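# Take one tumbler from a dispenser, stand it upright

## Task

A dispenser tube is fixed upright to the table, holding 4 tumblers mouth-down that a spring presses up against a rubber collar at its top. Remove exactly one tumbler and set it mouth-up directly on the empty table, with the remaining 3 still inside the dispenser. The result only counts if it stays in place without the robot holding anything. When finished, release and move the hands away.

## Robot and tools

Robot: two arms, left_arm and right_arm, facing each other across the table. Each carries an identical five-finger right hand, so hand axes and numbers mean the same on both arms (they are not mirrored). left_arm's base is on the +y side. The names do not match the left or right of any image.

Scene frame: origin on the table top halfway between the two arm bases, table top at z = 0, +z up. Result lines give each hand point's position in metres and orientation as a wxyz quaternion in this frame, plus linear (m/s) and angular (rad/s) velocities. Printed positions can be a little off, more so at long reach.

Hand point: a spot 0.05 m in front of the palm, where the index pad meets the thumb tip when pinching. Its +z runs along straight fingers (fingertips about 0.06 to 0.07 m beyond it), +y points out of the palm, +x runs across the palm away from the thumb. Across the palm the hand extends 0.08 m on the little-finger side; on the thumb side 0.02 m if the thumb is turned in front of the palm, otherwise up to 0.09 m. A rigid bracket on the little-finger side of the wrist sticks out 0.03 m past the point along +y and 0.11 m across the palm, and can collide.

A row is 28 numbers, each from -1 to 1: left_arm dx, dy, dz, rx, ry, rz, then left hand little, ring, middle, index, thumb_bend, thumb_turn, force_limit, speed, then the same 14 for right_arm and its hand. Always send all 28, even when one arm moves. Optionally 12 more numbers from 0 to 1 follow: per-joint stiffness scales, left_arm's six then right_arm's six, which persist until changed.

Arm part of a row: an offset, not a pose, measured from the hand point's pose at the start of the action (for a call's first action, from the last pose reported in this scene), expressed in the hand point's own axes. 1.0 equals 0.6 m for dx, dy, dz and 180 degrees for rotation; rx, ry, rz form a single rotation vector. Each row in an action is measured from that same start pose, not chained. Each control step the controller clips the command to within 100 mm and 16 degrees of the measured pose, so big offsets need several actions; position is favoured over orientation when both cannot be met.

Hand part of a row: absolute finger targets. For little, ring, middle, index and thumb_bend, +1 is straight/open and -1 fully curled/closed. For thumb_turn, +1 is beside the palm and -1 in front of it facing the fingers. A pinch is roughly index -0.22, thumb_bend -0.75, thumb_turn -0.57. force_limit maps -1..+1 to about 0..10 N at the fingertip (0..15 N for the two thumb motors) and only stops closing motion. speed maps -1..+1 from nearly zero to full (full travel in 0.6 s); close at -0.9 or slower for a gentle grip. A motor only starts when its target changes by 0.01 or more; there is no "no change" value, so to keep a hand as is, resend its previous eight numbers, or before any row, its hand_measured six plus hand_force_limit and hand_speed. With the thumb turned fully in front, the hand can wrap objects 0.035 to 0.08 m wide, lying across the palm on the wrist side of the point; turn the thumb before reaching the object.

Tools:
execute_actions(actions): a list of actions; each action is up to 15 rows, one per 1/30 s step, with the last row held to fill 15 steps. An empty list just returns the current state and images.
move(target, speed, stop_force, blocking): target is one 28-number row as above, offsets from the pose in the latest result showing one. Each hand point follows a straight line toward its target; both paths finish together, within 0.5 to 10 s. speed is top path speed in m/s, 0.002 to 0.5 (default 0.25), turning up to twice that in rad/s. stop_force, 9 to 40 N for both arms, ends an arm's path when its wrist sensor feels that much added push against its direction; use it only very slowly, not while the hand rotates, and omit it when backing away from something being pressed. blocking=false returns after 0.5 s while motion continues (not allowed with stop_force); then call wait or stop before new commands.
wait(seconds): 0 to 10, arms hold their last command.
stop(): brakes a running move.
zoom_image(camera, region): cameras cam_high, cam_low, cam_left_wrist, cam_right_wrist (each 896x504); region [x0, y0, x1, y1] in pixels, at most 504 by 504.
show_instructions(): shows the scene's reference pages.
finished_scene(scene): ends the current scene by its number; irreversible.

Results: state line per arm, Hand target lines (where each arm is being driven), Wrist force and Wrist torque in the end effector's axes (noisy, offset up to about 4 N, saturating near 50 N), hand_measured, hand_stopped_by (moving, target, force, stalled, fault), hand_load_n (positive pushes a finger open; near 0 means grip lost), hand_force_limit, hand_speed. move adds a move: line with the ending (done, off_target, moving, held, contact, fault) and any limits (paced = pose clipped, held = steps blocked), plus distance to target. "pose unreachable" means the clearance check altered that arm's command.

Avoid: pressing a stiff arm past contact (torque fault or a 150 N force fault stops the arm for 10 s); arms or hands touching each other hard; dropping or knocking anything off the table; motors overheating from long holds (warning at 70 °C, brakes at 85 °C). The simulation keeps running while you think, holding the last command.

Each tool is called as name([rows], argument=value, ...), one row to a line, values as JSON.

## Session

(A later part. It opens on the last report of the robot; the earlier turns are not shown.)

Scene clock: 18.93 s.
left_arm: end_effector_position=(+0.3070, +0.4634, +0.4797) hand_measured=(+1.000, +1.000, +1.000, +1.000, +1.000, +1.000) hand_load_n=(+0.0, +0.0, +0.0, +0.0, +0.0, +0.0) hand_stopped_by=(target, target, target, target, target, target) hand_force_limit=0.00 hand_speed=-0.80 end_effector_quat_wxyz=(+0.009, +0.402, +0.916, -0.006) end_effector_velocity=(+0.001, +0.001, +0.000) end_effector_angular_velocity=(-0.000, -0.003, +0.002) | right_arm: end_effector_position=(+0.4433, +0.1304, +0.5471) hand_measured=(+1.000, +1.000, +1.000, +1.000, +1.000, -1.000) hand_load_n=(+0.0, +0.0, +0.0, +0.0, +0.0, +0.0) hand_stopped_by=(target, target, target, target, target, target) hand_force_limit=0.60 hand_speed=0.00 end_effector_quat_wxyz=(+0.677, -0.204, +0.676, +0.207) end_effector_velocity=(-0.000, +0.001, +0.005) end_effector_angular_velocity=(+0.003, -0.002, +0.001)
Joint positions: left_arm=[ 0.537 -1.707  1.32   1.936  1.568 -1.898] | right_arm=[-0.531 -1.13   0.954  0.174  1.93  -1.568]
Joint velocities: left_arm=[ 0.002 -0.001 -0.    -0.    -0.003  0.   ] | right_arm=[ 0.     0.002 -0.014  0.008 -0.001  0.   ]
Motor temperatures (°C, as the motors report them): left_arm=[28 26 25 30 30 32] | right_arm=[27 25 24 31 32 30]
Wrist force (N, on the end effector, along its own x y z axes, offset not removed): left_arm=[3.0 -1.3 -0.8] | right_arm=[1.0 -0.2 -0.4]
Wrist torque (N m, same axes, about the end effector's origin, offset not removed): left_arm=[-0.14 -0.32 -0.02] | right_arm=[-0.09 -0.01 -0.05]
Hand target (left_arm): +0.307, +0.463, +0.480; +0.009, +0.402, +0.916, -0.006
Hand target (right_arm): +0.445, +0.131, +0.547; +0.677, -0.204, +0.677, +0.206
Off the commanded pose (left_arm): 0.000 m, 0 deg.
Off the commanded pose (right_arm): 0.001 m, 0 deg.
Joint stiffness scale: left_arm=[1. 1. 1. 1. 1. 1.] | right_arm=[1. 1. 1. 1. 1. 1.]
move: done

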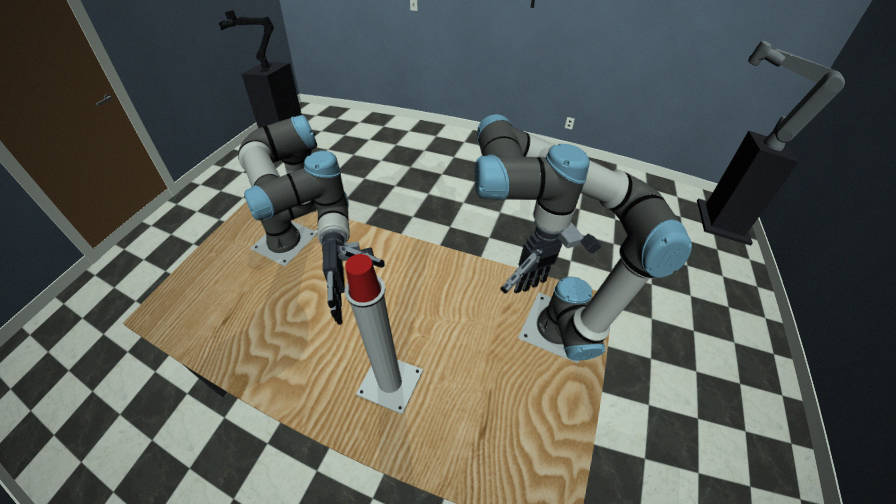

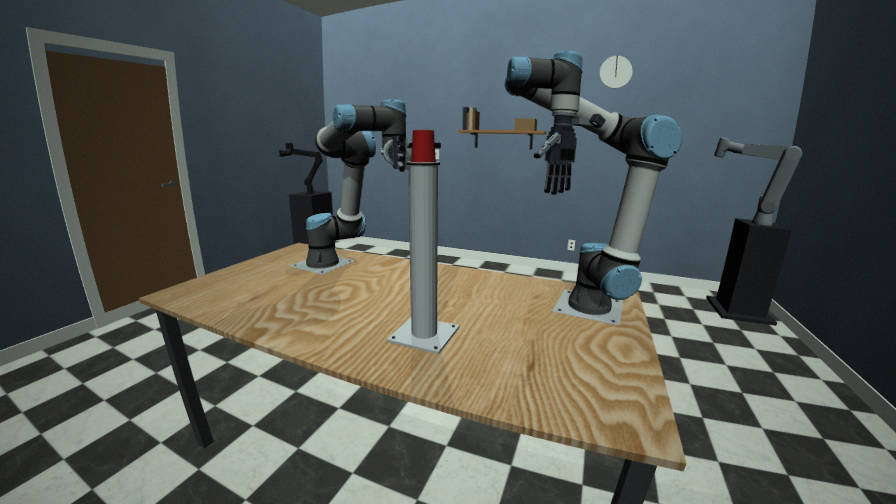

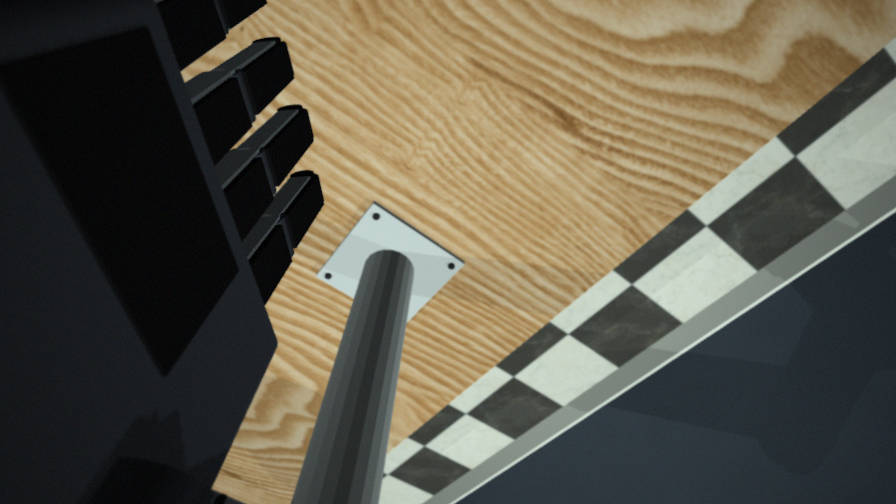

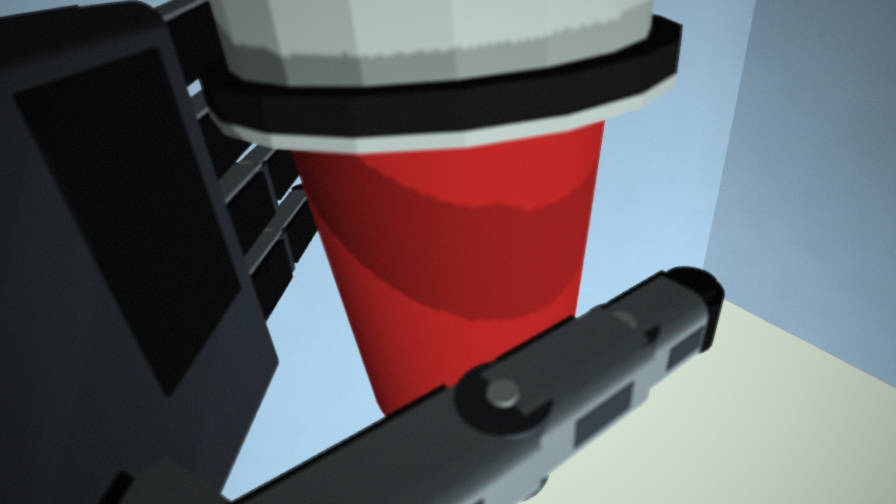

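move(target=[0,0,0,0,0,0,1,1,1,1,1,1,0,-0.8, -0.008,0.004,0.012,0,0,0,1,1,1,1,1,-1,0.6,0], speed=0.02)

move(target=[0,0,0,0,0,0,1,1,1,1,1,1,0,-0.8, 0,0,0,0,0,0,1,-1,-1,-1,-1,-1,1,-0.5])

move(target=[0,0,0,0,0,0,1,1,1,1,1,1,0,-0.8, -0.1,0,0,0,0,0,1,-1,-1,-1,-1,-1,1,-0.5], speed=0.03)

move(target=[0,0,0,0,0,0,1,1,1,1,1,1,0,-0.8, -0.03,0,0,-0.17,0,0,1,-1,-1,-1,-1,-1,1,-0.5], speed=0.06)

Scene clock: 27.03 s.
left_arm: end_effector_position=(+0.3070, +0.4634, +0.4797) hand_measured=(+1.000, +1.000, +1.000, +1.000, +1.000, +1.000) hand_load_n=(+0.0, +0.0, +0.0, +0.0, +0.0, +0.0) hand_stopped_by=(target, target, target, target, target, target) hand_force_limit=0.00 hand_speed=-0.80 end_effector_quat_wxyz=(+0.009, +0.402, +0.916, -0.006) end_effector_velocity=(-0.000, -0.000, -0.000) end_effector_angular_velocity=(+0.001, -0.000, -0.002) | right_arm: end_effector_position=(+0.4470, +0.1356, +0.5520) hand_measured=(+1.000, +1.000, +1.000, +1.000, +1.000, -1.000) hand_load_n=(+0.0, +0.0, +0.0, +0.0, +0.0, +0.0) hand_stopped_by=(target, target, target, target, target, target) hand_force_limit=0.60 hand_speed=0.00 end_effector_quat_wxyz=(+0.677, -0.204, +0.676, +0.207) end_effector_velocity=(+0.002, +0.002, -0.000) end_effector_angular_velocity=(-0.005, +0.003, -0.001)
Joint positions: left_arm=[ 0.537 -1.707  1.32   1.936  1.568 -1.898] | right_arm=[-0.531 -1.109  0.911  0.195  1.93  -1.568]
Joint velocities: left_arm=[-0.002  0.     0.     0.    -0.    -0.   ] | right_arm=[ 0.     0.009 -0.017  0.013  0.001 -0.   ]
Motor temperatures (°C, as the motors report them): left_arm=[28 26 25 30 30 32] | right_arm=[27 25 24 31 32 30]
Wrist force (N, on the end effector, along its own x y z axes, offset not removed): left_arm=[-0.2 -3.1 -1.8] | right_arm=[4.6 -0.5 0.8]
Wrist torque (N m, same axes, about the end effector's origin, offset not removed): left_arm=[-0.32 0.33 -0.14] | right_arm=[-0.34 -0.81 0.34]
Hand target (left_arm): +0.307, +0.463, +0.480; +0.009, +0.402, +0.916, -0.006
Hand target (right_arm): +0.448, +0.136, +0.552; +0.677, -0.204, +0.676, +0.207
Off the commanded pose (left_arm): 0.000 m, 0 deg.
Off the commanded pose (right_arm): 0.001 m, 0 deg.
Joint stiffness scale: left_arm=[1. 1. 1. 1. 1. 1.] | right_arm=[1. 1. 1. 1. 1. 1.]
move: done

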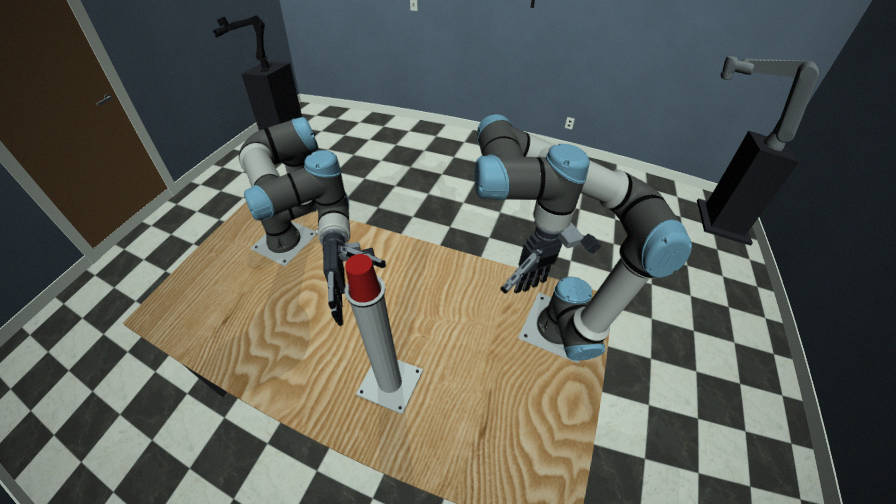

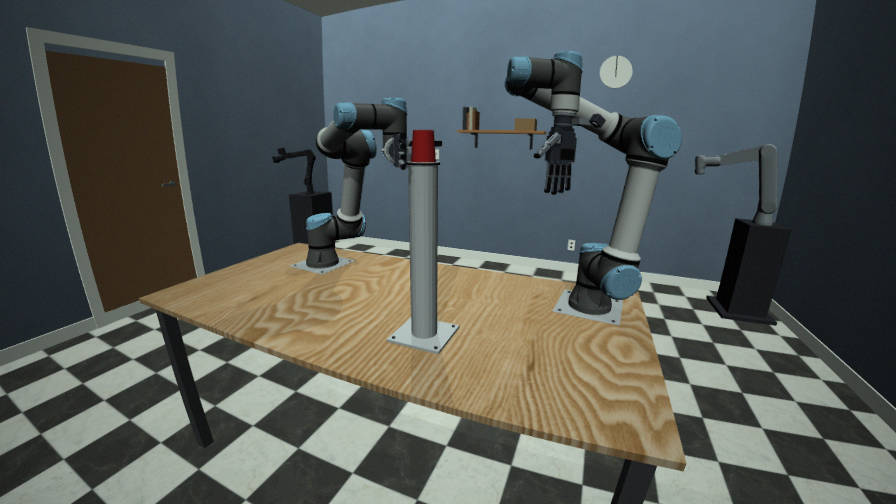

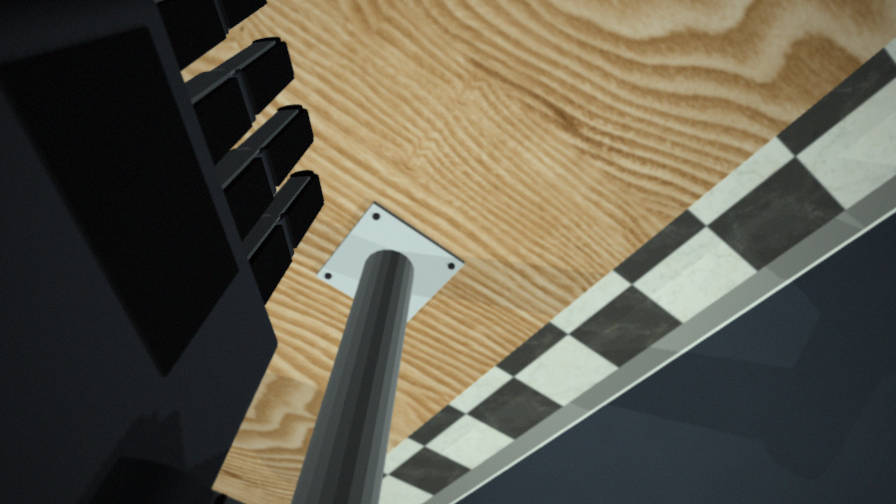

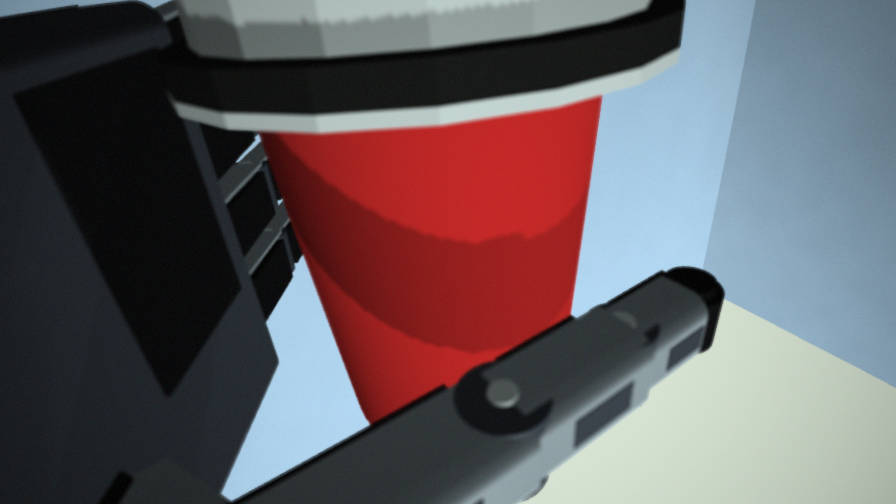

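Scene clock: 28.57 s.
left_arm: end_effector_position=(+0.3070, +0.4634, +0.4797) hand_measured=(+1.000, +1.000, +1.000, +1.000, +1.000, +1.000) hand_load_n=(+0.0, +0.0, +0.0, +0.0, +0.0, +0.0) hand_stopped_by=(target, target, target, target, target, target) hand_force_limit=0.00 hand_speed=-0.80 end_effector_quat_wxyz=(+0.009, +0.402, +0.916, -0.006) end_effector_velocity=(-0.000, +0.000, -0.000) end_effector_angular_velocity=(+0.000, +0.001, +0.000) | right_arm: end_effector_position=(+0.4470, +0.1357, +0.5521) hand_measured=(+1.000, +0.014, -0.016, -0.042, +0.390, -1.000) hand_load_n=(+0.0, +5.5, +8.5, +11.5, +19.5, +3.0) hand_stopped_by=(target, force, force, force, force, target) hand_force_limit=1.00 hand_speed=-0.50 end_effector_quat_wxyz=(+0.677, -0.204, +0.676, +0.207) end_effector_velocity=(+0.000, +0.000, -0.001) end_effector_angular_velocity=(-0.000, +0.000, -0.000)
Joint positions: left_arm=[ 0.537 -1.707  1.32   1.936  1.568 -1.898] | right_arm=[-0.531 -1.109  0.91   0.196  1.93  -1.568]
Joint velocities: left_arm=[ 0.    -0.     0.     0.001  0.001  0.   ] | right_arm=[-0.     0.001  0.    -0.001 -0.     0.   ]
Motor temperatures (°C, as the motors report them): left_arm=[28 26 25 30 30 32] | right_arm=[27 25 24 31 32 30]
Wrist force (N, on the end effector, along its own x y z axes, offset not removed): left_arm=[0.5 -2.1 -0.4] | right_arm=[-0.7 -5.1 -0.4]
Wrist torque (N m, same axes, about the end effector's origin, offset not removed): left_arm=[-0.30 0.03 -0.17] | right_arm=[-0.71 -0.07 -0.22]
Hand target (left_arm): +0.307, +0.463, +0.480; +0.009, +0.402, +0.916, -0.006
Hand target (right_arm): +0.447, +0.136, +0.552; +0.677, -0.204, +0.676, +0.207
Off the commanded pose (left_arm): 0.000 m, 0 deg.
Off the commanded pose (right_arm): 0.000 m, 0 deg.
Joint stiffness scale: left_arm=[1. 1. 1. 1. 1. 1.] | right_arm=[1. 1. 1. 1. 1. 1.]
move: done

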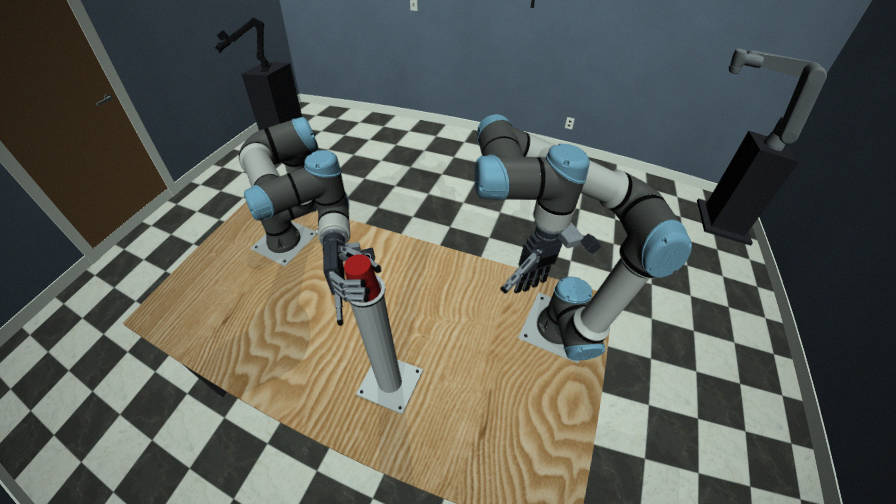

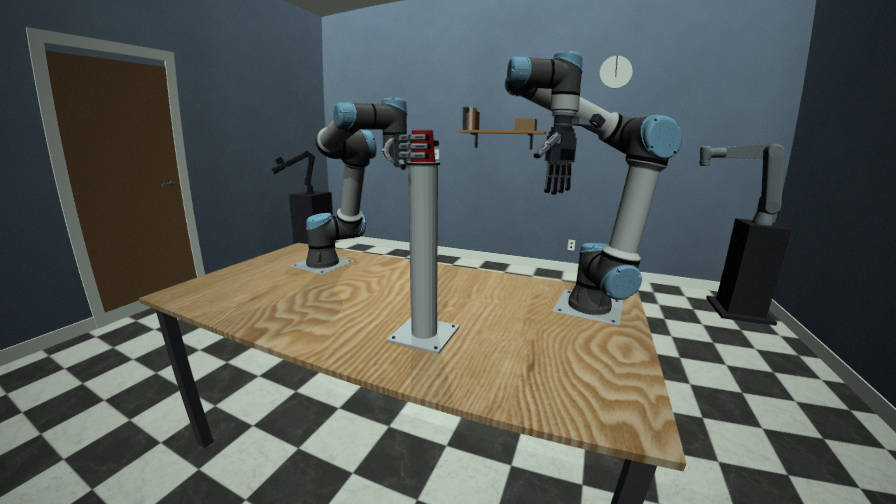

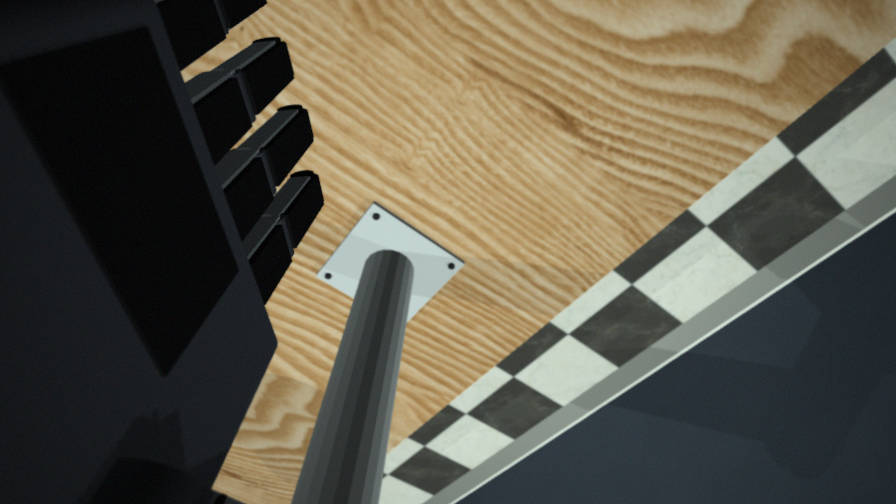

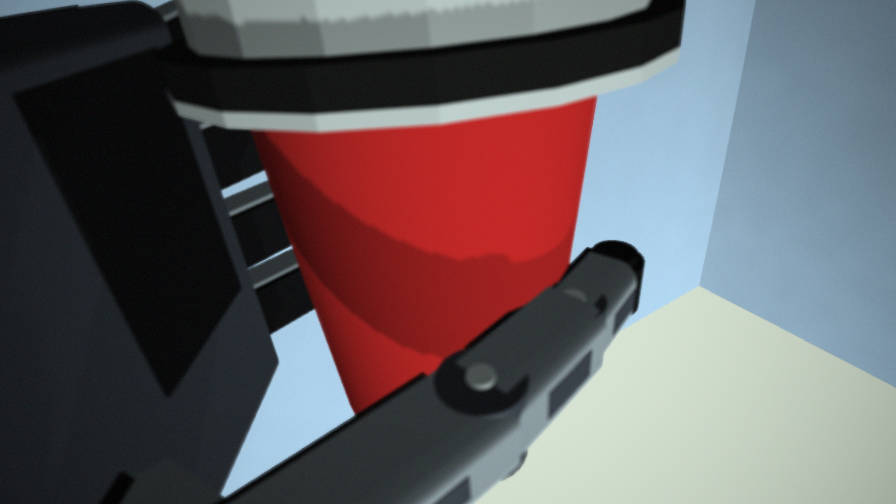

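Scene clock: 30.97 s.
left_arm: end_effector_position=(+0.3070, +0.4634, +0.4797) hand_measured=(+1.000, +1.000, +1.000, +1.000, +1.000, +1.000) hand_load_n=(+0.0, +0.0, +0.0, +0.0, +0.0, +0.0) hand_stopped_by=(target, target, target, target, target, target) hand_force_limit=0.00 hand_speed=-0.80 end_effector_quat_wxyz=(+0.009, +0.402, +0.916, -0.006) end_effector_velocity=(+0.000, +0.000, +0.000) end_effector_angular_velocity=(-0.000, -0.002, +0.000) | right_arm: end_effector_position=(+0.4463, +0.1347, +0.6126) hand_measured=(+1.000, +0.014, -0.016, -0.042, +0.390, -1.000) hand_load_n=(+0.0, +5.5, +8.5, +11.5, +19.5, +3.0) hand_stopped_by=(target, force, force, force, force, target) hand_force_limit=1.00 hand_speed=-0.50 end_effector_quat_wxyz=(+0.678, -0.203, +0.676, +0.207) end_effector_velocity=(+0.001, +0.000, -0.000) end_effector_angular_velocity=(-0.007, +0.006, -0.001)
Joint positions: left_arm=[ 0.537 -1.707  1.32   1.936  1.568 -1.898] | right_arm=[-0.531 -1.055  0.669  0.382  1.93  -1.568]
Joint velocities: left_arm=[ 0.    -0.     0.    -0.001 -0.001  0.   ] | right_arm=[-0.001  0.008 -0.018  0.02  -0.     0.001]
Motor temperatures (°C, as the motors report them): left_arm=[28 26 25 30 30 32] | right_arm=[27 25 24 31 32 30]
Wrist force (N, on the end effector, along its own x y z axes, offset not removed): left_arm=[0.2 -1.1 -2.8] | right_arm=[-1.4 -1.4 -0.6]
Wrist torque (N m, same axes, about the end effector's origin, offset not removed): left_arm=[0.03 0.20 -0.11] | right_arm=[-0.10 0.46 -0.19]
Hand target (left_arm): +0.307, +0.463, +0.480; +0.009, +0.402, +0.916, -0.006
Hand target (right_arm): +0.447, +0.135, +0.612; +0.677, -0.204, +0.676, +0.207
Off the commanded pose (left_arm): 0.000 m, 0 deg.
Off the commanded pose (right_arm): 0.001 m, 0 deg.
Joint stiffness scale: left_arm=[1. 1. 1. 1. 1. 1.] | right_arm=[1. 1. 1. 1. 1. 1.]
move: done

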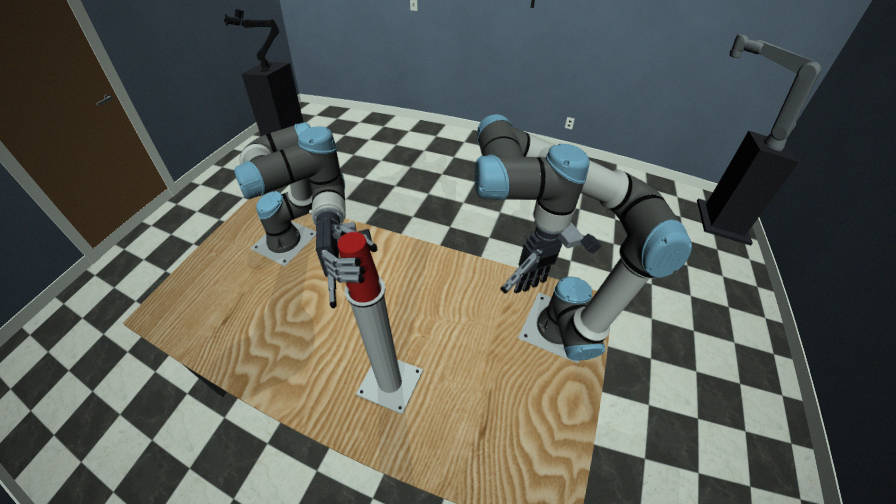

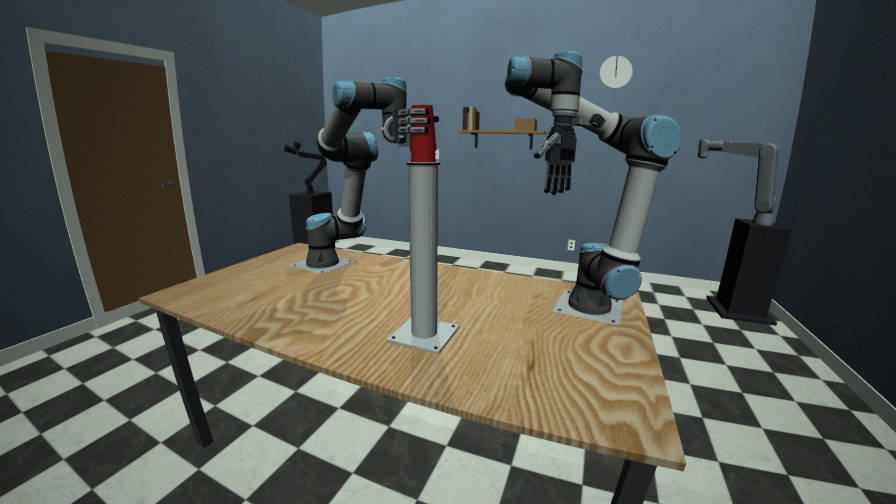

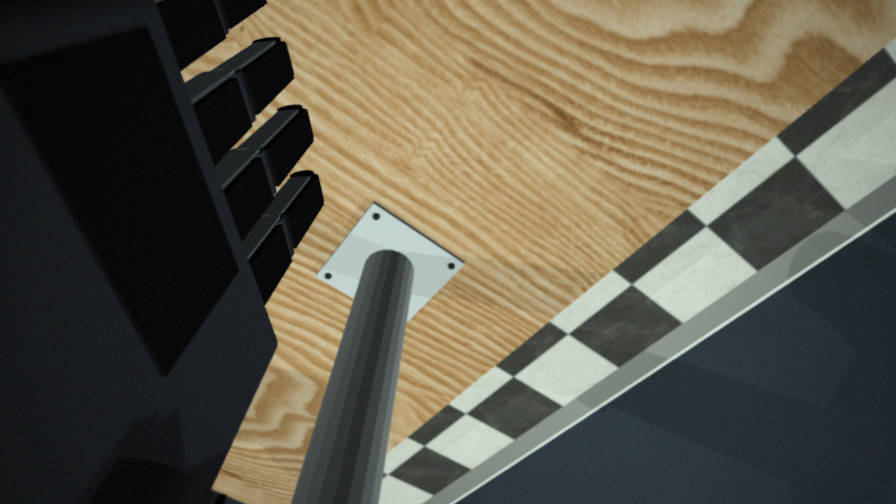

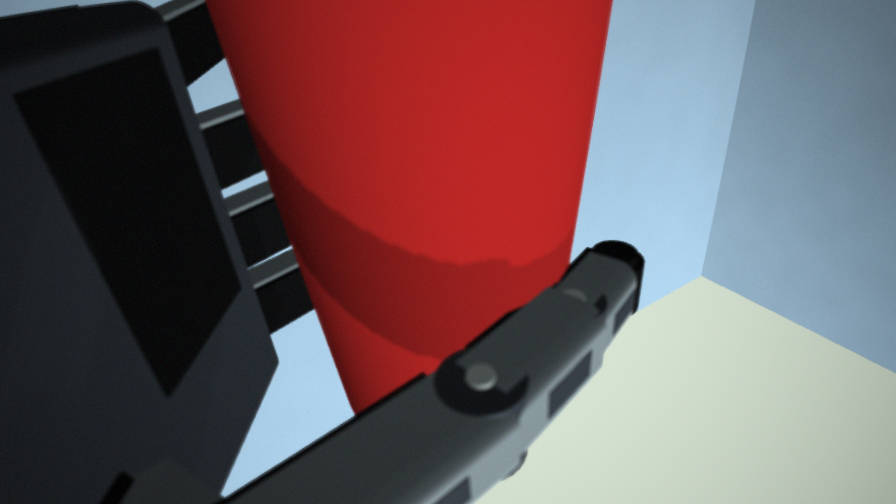

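Scene clock: 35.83 s.
left_arm: end_effector_position=(+0.3070, +0.4634, +0.4797) hand_measured=(+1.000, +1.000, +1.000, +1.000, +1.000, +1.000) hand_load_n=(+0.0, +0.0, +0.0, +0.0, +0.0, +0.0) hand_stopped_by=(target, target, target, target, target, target) hand_force_limit=0.00 hand_speed=-0.80 end_effector_quat_wxyz=(+0.009, +0.402, +0.916, -0.006) end_effector_velocity=(-0.000, -0.000, -0.000) end_effector_angular_velocity=(+0.000, +0.001, -0.001) | right_arm: end_effector_position=(+0.4453, +0.1347, +0.6308) hand_measured=(+1.000, +0.014, -0.016, -0.042, +0.390, -1.000) hand_load_n=(+0.0, +5.5, +8.5, +11.0, +19.5, +3.0) hand_stopped_by=(target, force, force, force, force, target) hand_force_limit=1.00 hand_speed=-0.50 end_effector_quat_wxyz=(+0.601, -0.374, +0.597, +0.378) end_effector_velocity=(-0.006, +0.002, +0.003) end_effector_angular_velocity=(-0.001, -0.001, +0.024)
Joint positions: left_arm=[ 0.537 -1.707  1.32   1.936  1.568 -1.898] | right_arm=[-0.758 -1.013  0.552  0.455  1.171 -1.566]
Joint velocities: left_arm=[-0.001 -0.     0.     0.001  0.001 -0.   ] | right_arm=[ 0.     0.007 -0.019  0.012 -0.023 -0.001]
Motor temperatures (°C, as the motors report them): left_arm=[28 26 25 30 30 32] | right_arm=[27 25 24 31 32 30]
Wrist force (N, on the end effector, along its own x y z axes, offset not removed): left_arm=[0.2 -0.1 -1.3] | right_arm=[0.9 1.1 -1.4]
Wrist torque (N m, same axes, about the end effector's origin, offset not removed): left_arm=[0.03 0.17 0.12] | right_arm=[0.32 0.13 0.07]
Hand target (left_arm): +0.307, +0.463, +0.480; +0.009, +0.402, +0.916, -0.006
Hand target (right_arm): +0.446, +0.135, +0.631; +0.600, -0.375, +0.597, +0.378
Off the commanded pose (left_arm): 0.000 m, 0 deg.
Off the commanded pose (right_arm): 0.001 m, 0 deg.
Joint stiffness scale: left_arm=[1. 1. 1. 1. 1. 1.] | right_arm=[1. 1. 1. 1. 1. 1.]
move: done

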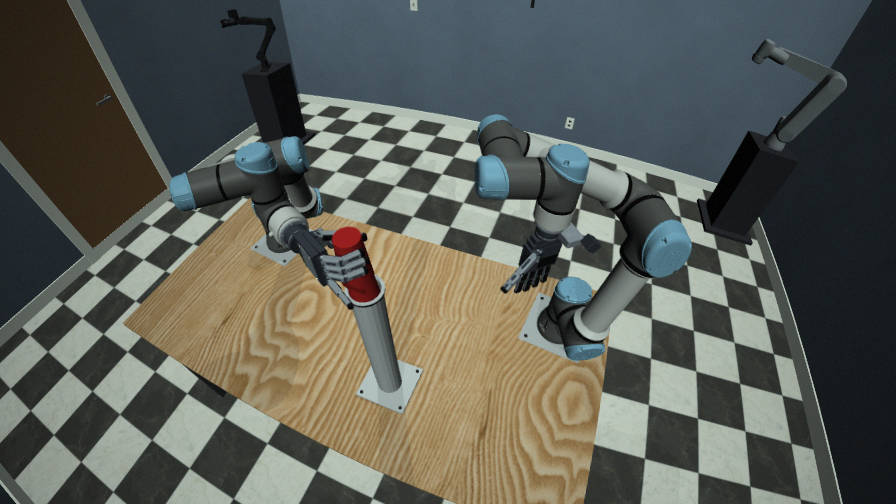

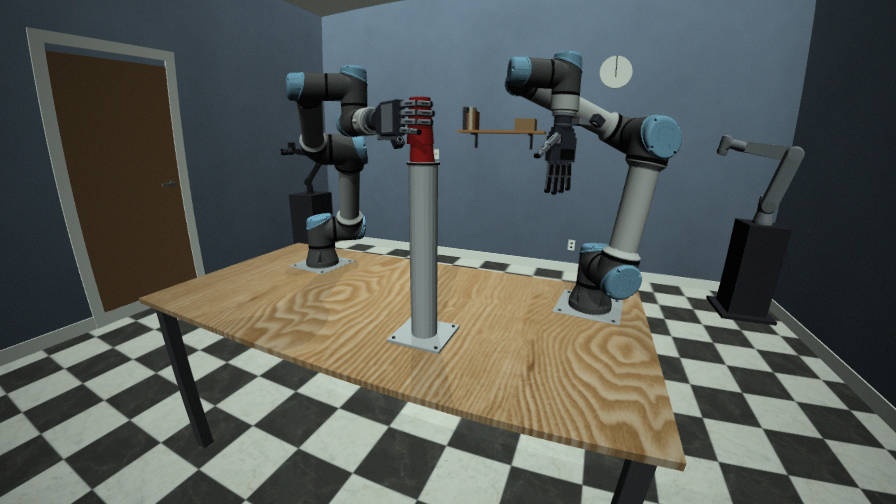

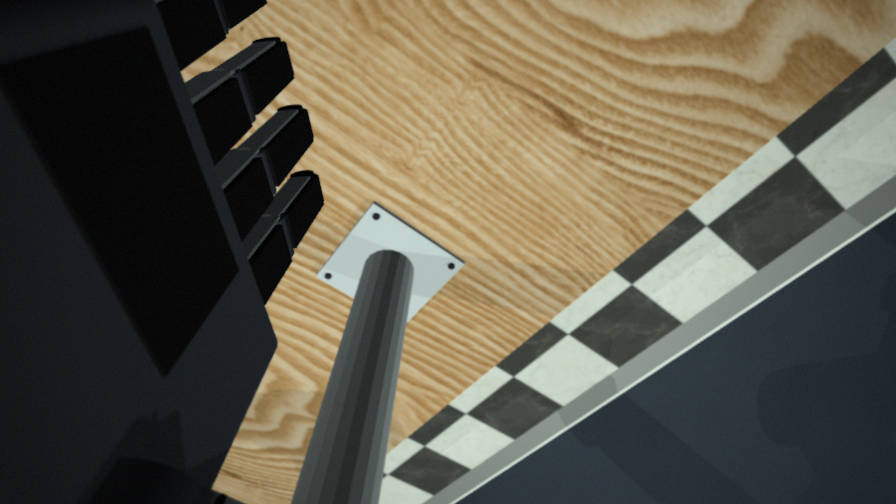

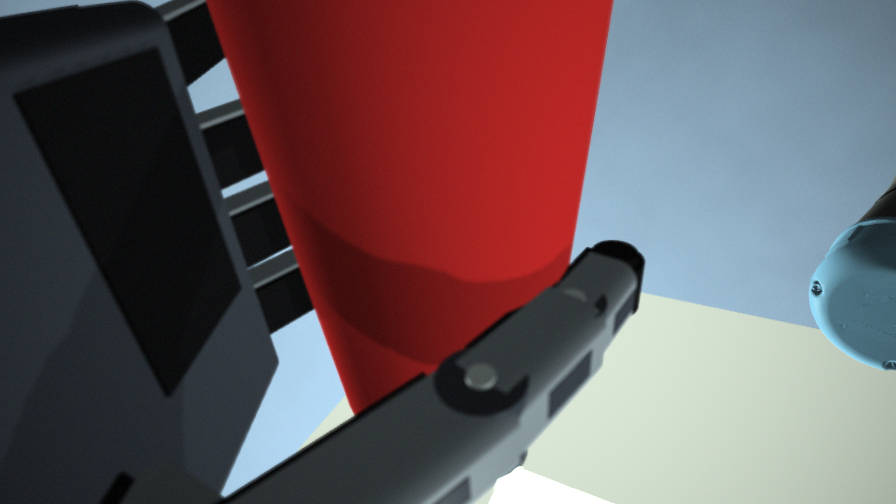

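move(target=[0,0,0,0,0,0,1,1,1,1,1,1,0,-0.8, -0.045,0,0,0.085,0,0,1,-1,-1,-1,-1,-1,1,-0.5], speed=0.06)

move(target=[0,0,0,0,0,0,1,1,1,1,1,1,0,-0.8, -0.1,0,-0.028,0,-0.06,0,1,-1,-1,-1,-1,-1,1,-0.5], speed=0.03)

Scene clock: 42.77 s.
left_arm: end_effector_position=(+0.3070, +0.4634, +0.4797) hand_measured=(+1.000, +1.000, +1.000, +1.000, +1.000, +1.000) hand_load_n=(+0.0, +0.0, +0.0, +0.0, +0.0, +0.0) hand_stopped_by=(target, target, target, target, target, target) hand_force_limit=0.00 hand_speed=-0.80 end_effector_quat_wxyz=(+0.009, +0.402, +0.916, -0.006) end_effector_velocity=(-0.000, +0.000, +0.000) end_effector_angular_velocity=(-0.001, -0.000, -0.000) | right_arm: end_effector_position=(+0.4450, +0.1337, +0.6582) hand_measured=(+1.000, +0.014, -0.016, -0.042, +0.390, -1.000) hand_load_n=(+0.0, +5.5, +8.5, +11.5, +19.5, +3.0) hand_stopped_by=(target, force, force, force, force, target) hand_force_limit=1.00 hand_speed=-0.50 end_effector_quat_wxyz=(+0.645, -0.291, +0.641, +0.296) end_effector_velocity=(+0.002, -0.002, +0.001) end_effector_angular_velocity=(-0.004, +0.002, -0.021)
Joint positions: left_arm=[ 0.537 -1.707  1.32   1.936  1.568 -1.898] | right_arm=[-0.652 -1.019  0.483  0.529  1.542 -1.567]
Joint velocities: left_arm=[-0.    -0.001  0.    -0.     0.     0.   ] | right_arm=[ 0.005  0.004 -0.014  0.014  0.026 -0.002]
Motor temperatures (°C, as the motors report them): left_arm=[28 26 25 30 30 32] | right_arm=[27 25 24 31 32 30]
Wrist force (N, on the end effector, along its own x y z axes, offset not removed): left_arm=[-2.5 0.2 -1.0] | right_arm=[-0.8 -2.0 0.0]
Wrist torque (N m, same axes, about the end effector's origin, offset not removed): left_arm=[0.08 0.55 -0.27] | right_arm=[-0.16 0.37 -0.08]
Hand target (left_arm): +0.307, +0.463, +0.480; +0.009, +0.402, +0.916, -0.006
Hand target (right_arm): +0.445, +0.135, +0.658; +0.645, -0.291, +0.642, +0.295
Off the commanded pose (left_arm): 0.000 m, 0 deg.
Off the commanded pose (right_arm): 0.001 m, 0 deg.
Joint stiffness scale: left_arm=[1. 1. 1. 1. 1. 1.] | right_arm=[1. 1. 1. 1. 1. 1.]
move: done

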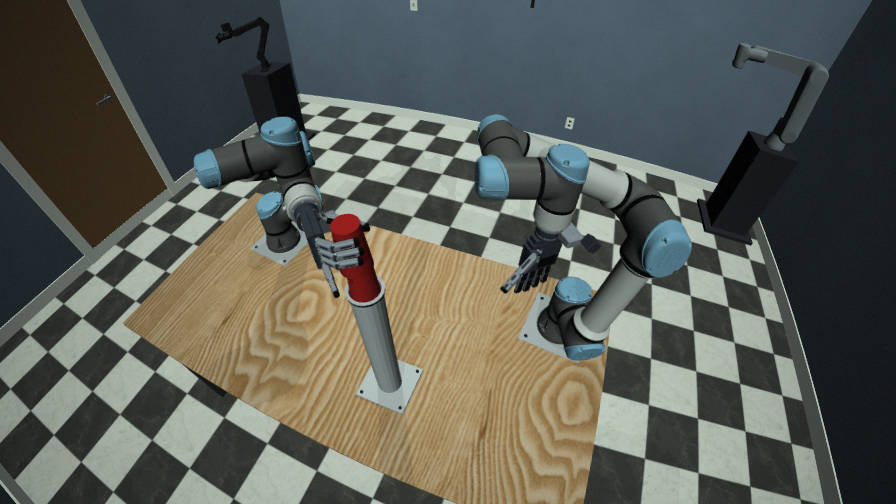

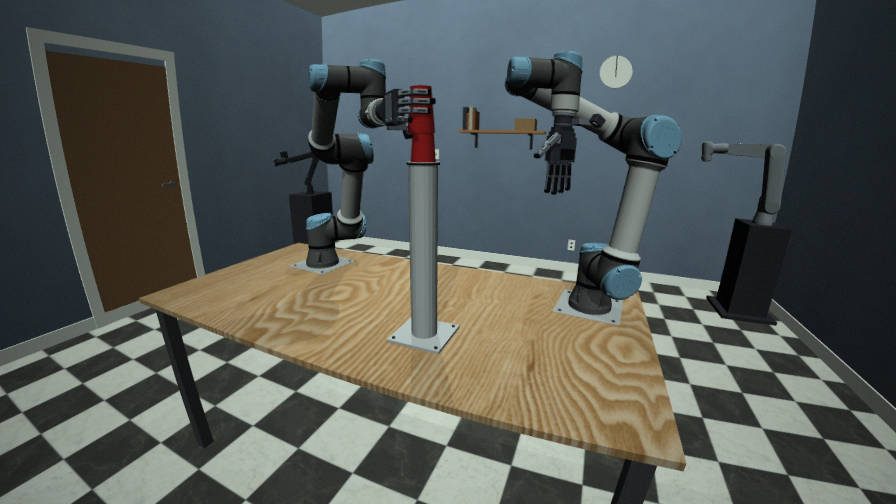

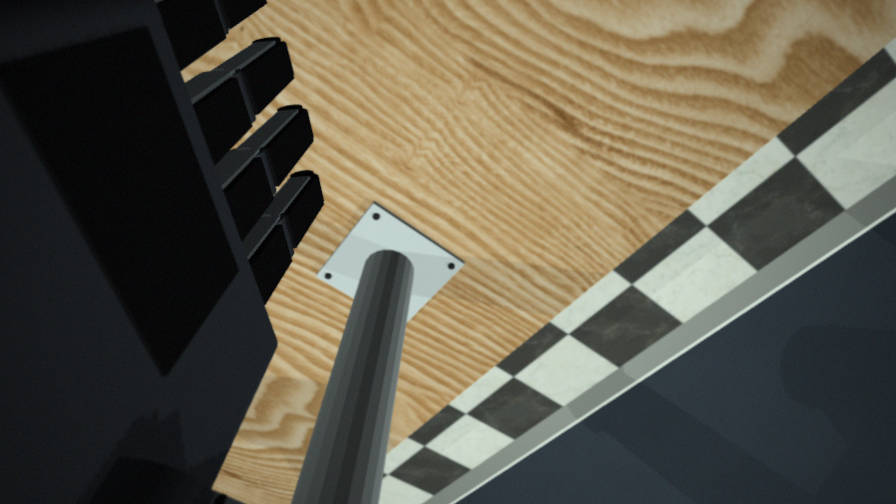

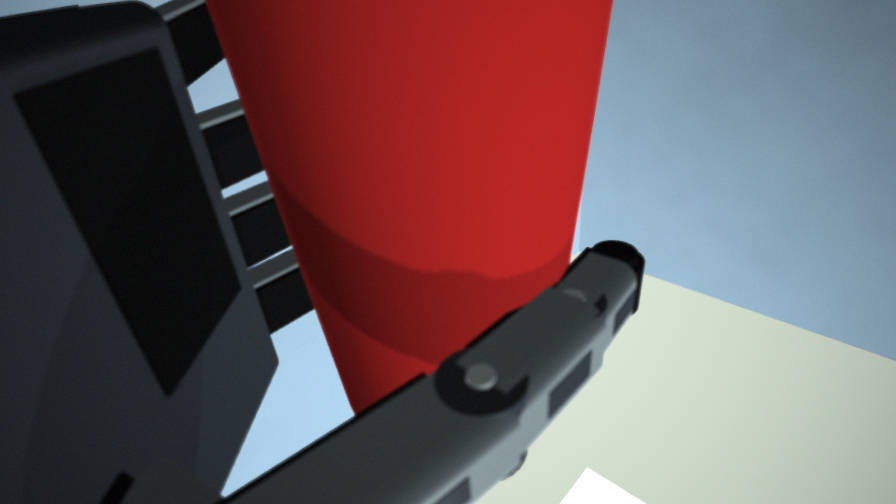

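Scene clock: 46.27 s.
left_arm: end_effector_position=(+0.3070, +0.4634, +0.4797) hand_measured=(+1.000, +1.000, +1.000, +1.000, +1.000, +1.000) hand_load_n=(+0.0, +0.0, +0.0, +0.0, +0.0, +0.0) hand_stopped_by=(target, target, target, target, target, target) hand_force_limit=0.00 hand_speed=-0.80 end_effector_quat_wxyz=(+0.009, +0.402, +0.916, -0.006) end_effector_velocity=(-0.000, +0.000, +0.000) end_effector_angular_velocity=(+0.001, +0.001, +0.001) | right_arm: end_effector_position=(+0.4340, +0.1213, +0.7174) hand_measured=(+1.000, +0.014, -0.016, -0.042, +0.390, -1.000) hand_load_n=(+0.0, +5.5, +8.5, +11.5, +19.5, +3.0) hand_stopped_by=(target, force, force, force, force, target) hand_force_limit=1.00 hand_speed=-0.50 end_effector_quat_wxyz=(+0.702, -0.263, +0.578, +0.322) end_effector_velocity=(+0.000, +0.001, +0.001) end_effector_angular_velocity=(+0.008, -0.006, +0.001)
Joint positions: left_arm=[ 0.537 -1.707  1.32   1.936  1.568 -1.898] | right_arm=[-0.651 -1.092  0.567  0.331  1.543 -1.562]
Joint velocities: left_arm=[0.001 0.    0.    0.001 0.    0.   ] | right_arm=[ 0.     0.     0.003 -0.013 -0.001  0.001]
Motor temperatures (°C, as the motors report them): left_arm=[28 26 25 30 30 32] | right_arm=[27 25 24 31 32 30]
Wrist force (N, on the end effector, along its own x y z axes, offset not removed): left_arm=[-1.1 0.2 -4.8] | right_arm=[5.0 -2.0 -1.3]
Wrist torque (N m, same axes, about the end effector's origin, offset not removed): left_arm=[0.29 0.48 -0.06] | right_arm=[-0.11 -0.51 0.22]
Hand target (left_arm): +0.307, +0.463, +0.480; +0.009, +0.402, +0.916, -0.006
Hand target (right_arm): +0.434, +0.121, +0.718; +0.703, -0.262, +0.578, +0.322
Off the commanded pose (left_arm): 0.000 m, 0 deg.
Off the commanded pose (right_arm): 0.001 m, 0 deg.
Joint stiffness scale: left_arm=[1. 1. 1. 1. 1. 1.] | right_arm=[1. 1. 1. 1. 1. 1.]
move: done

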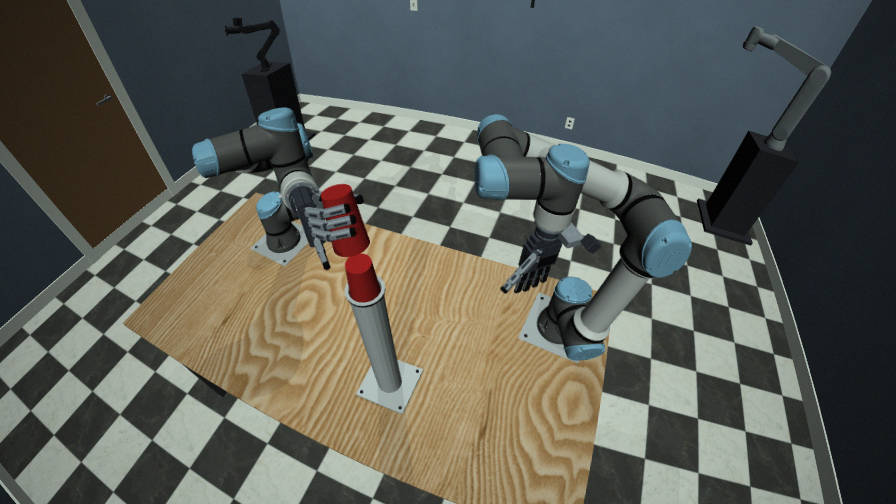

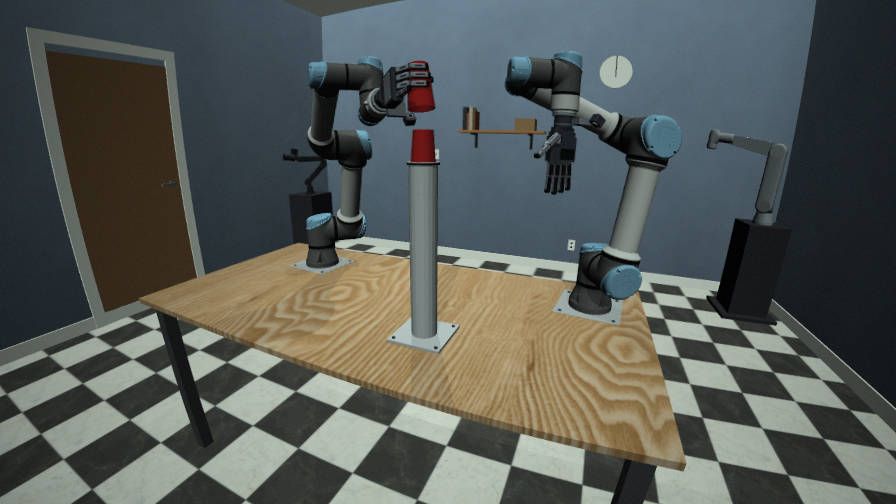

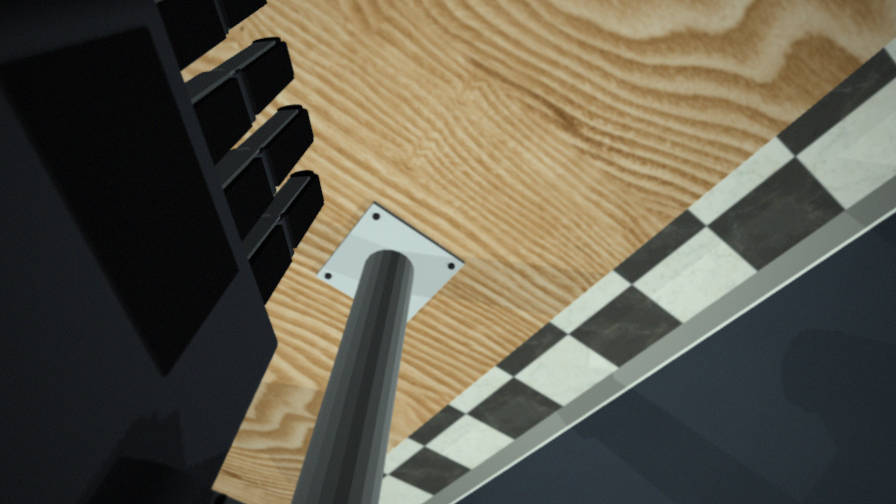

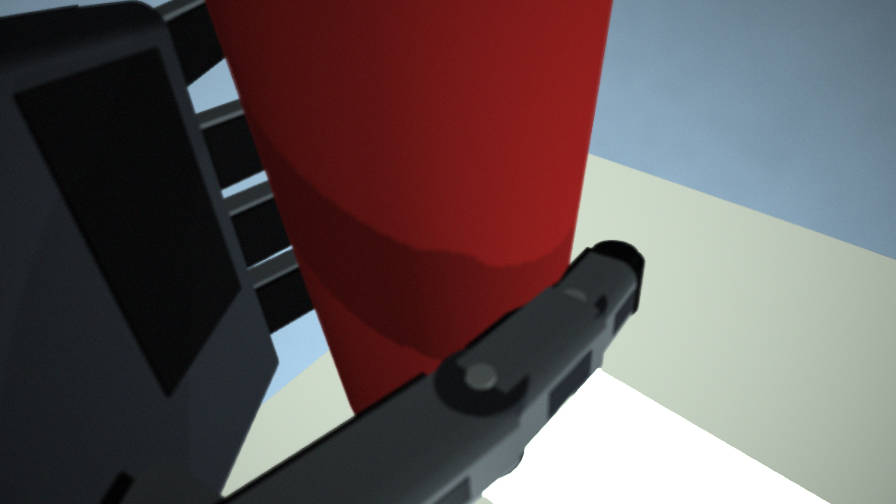

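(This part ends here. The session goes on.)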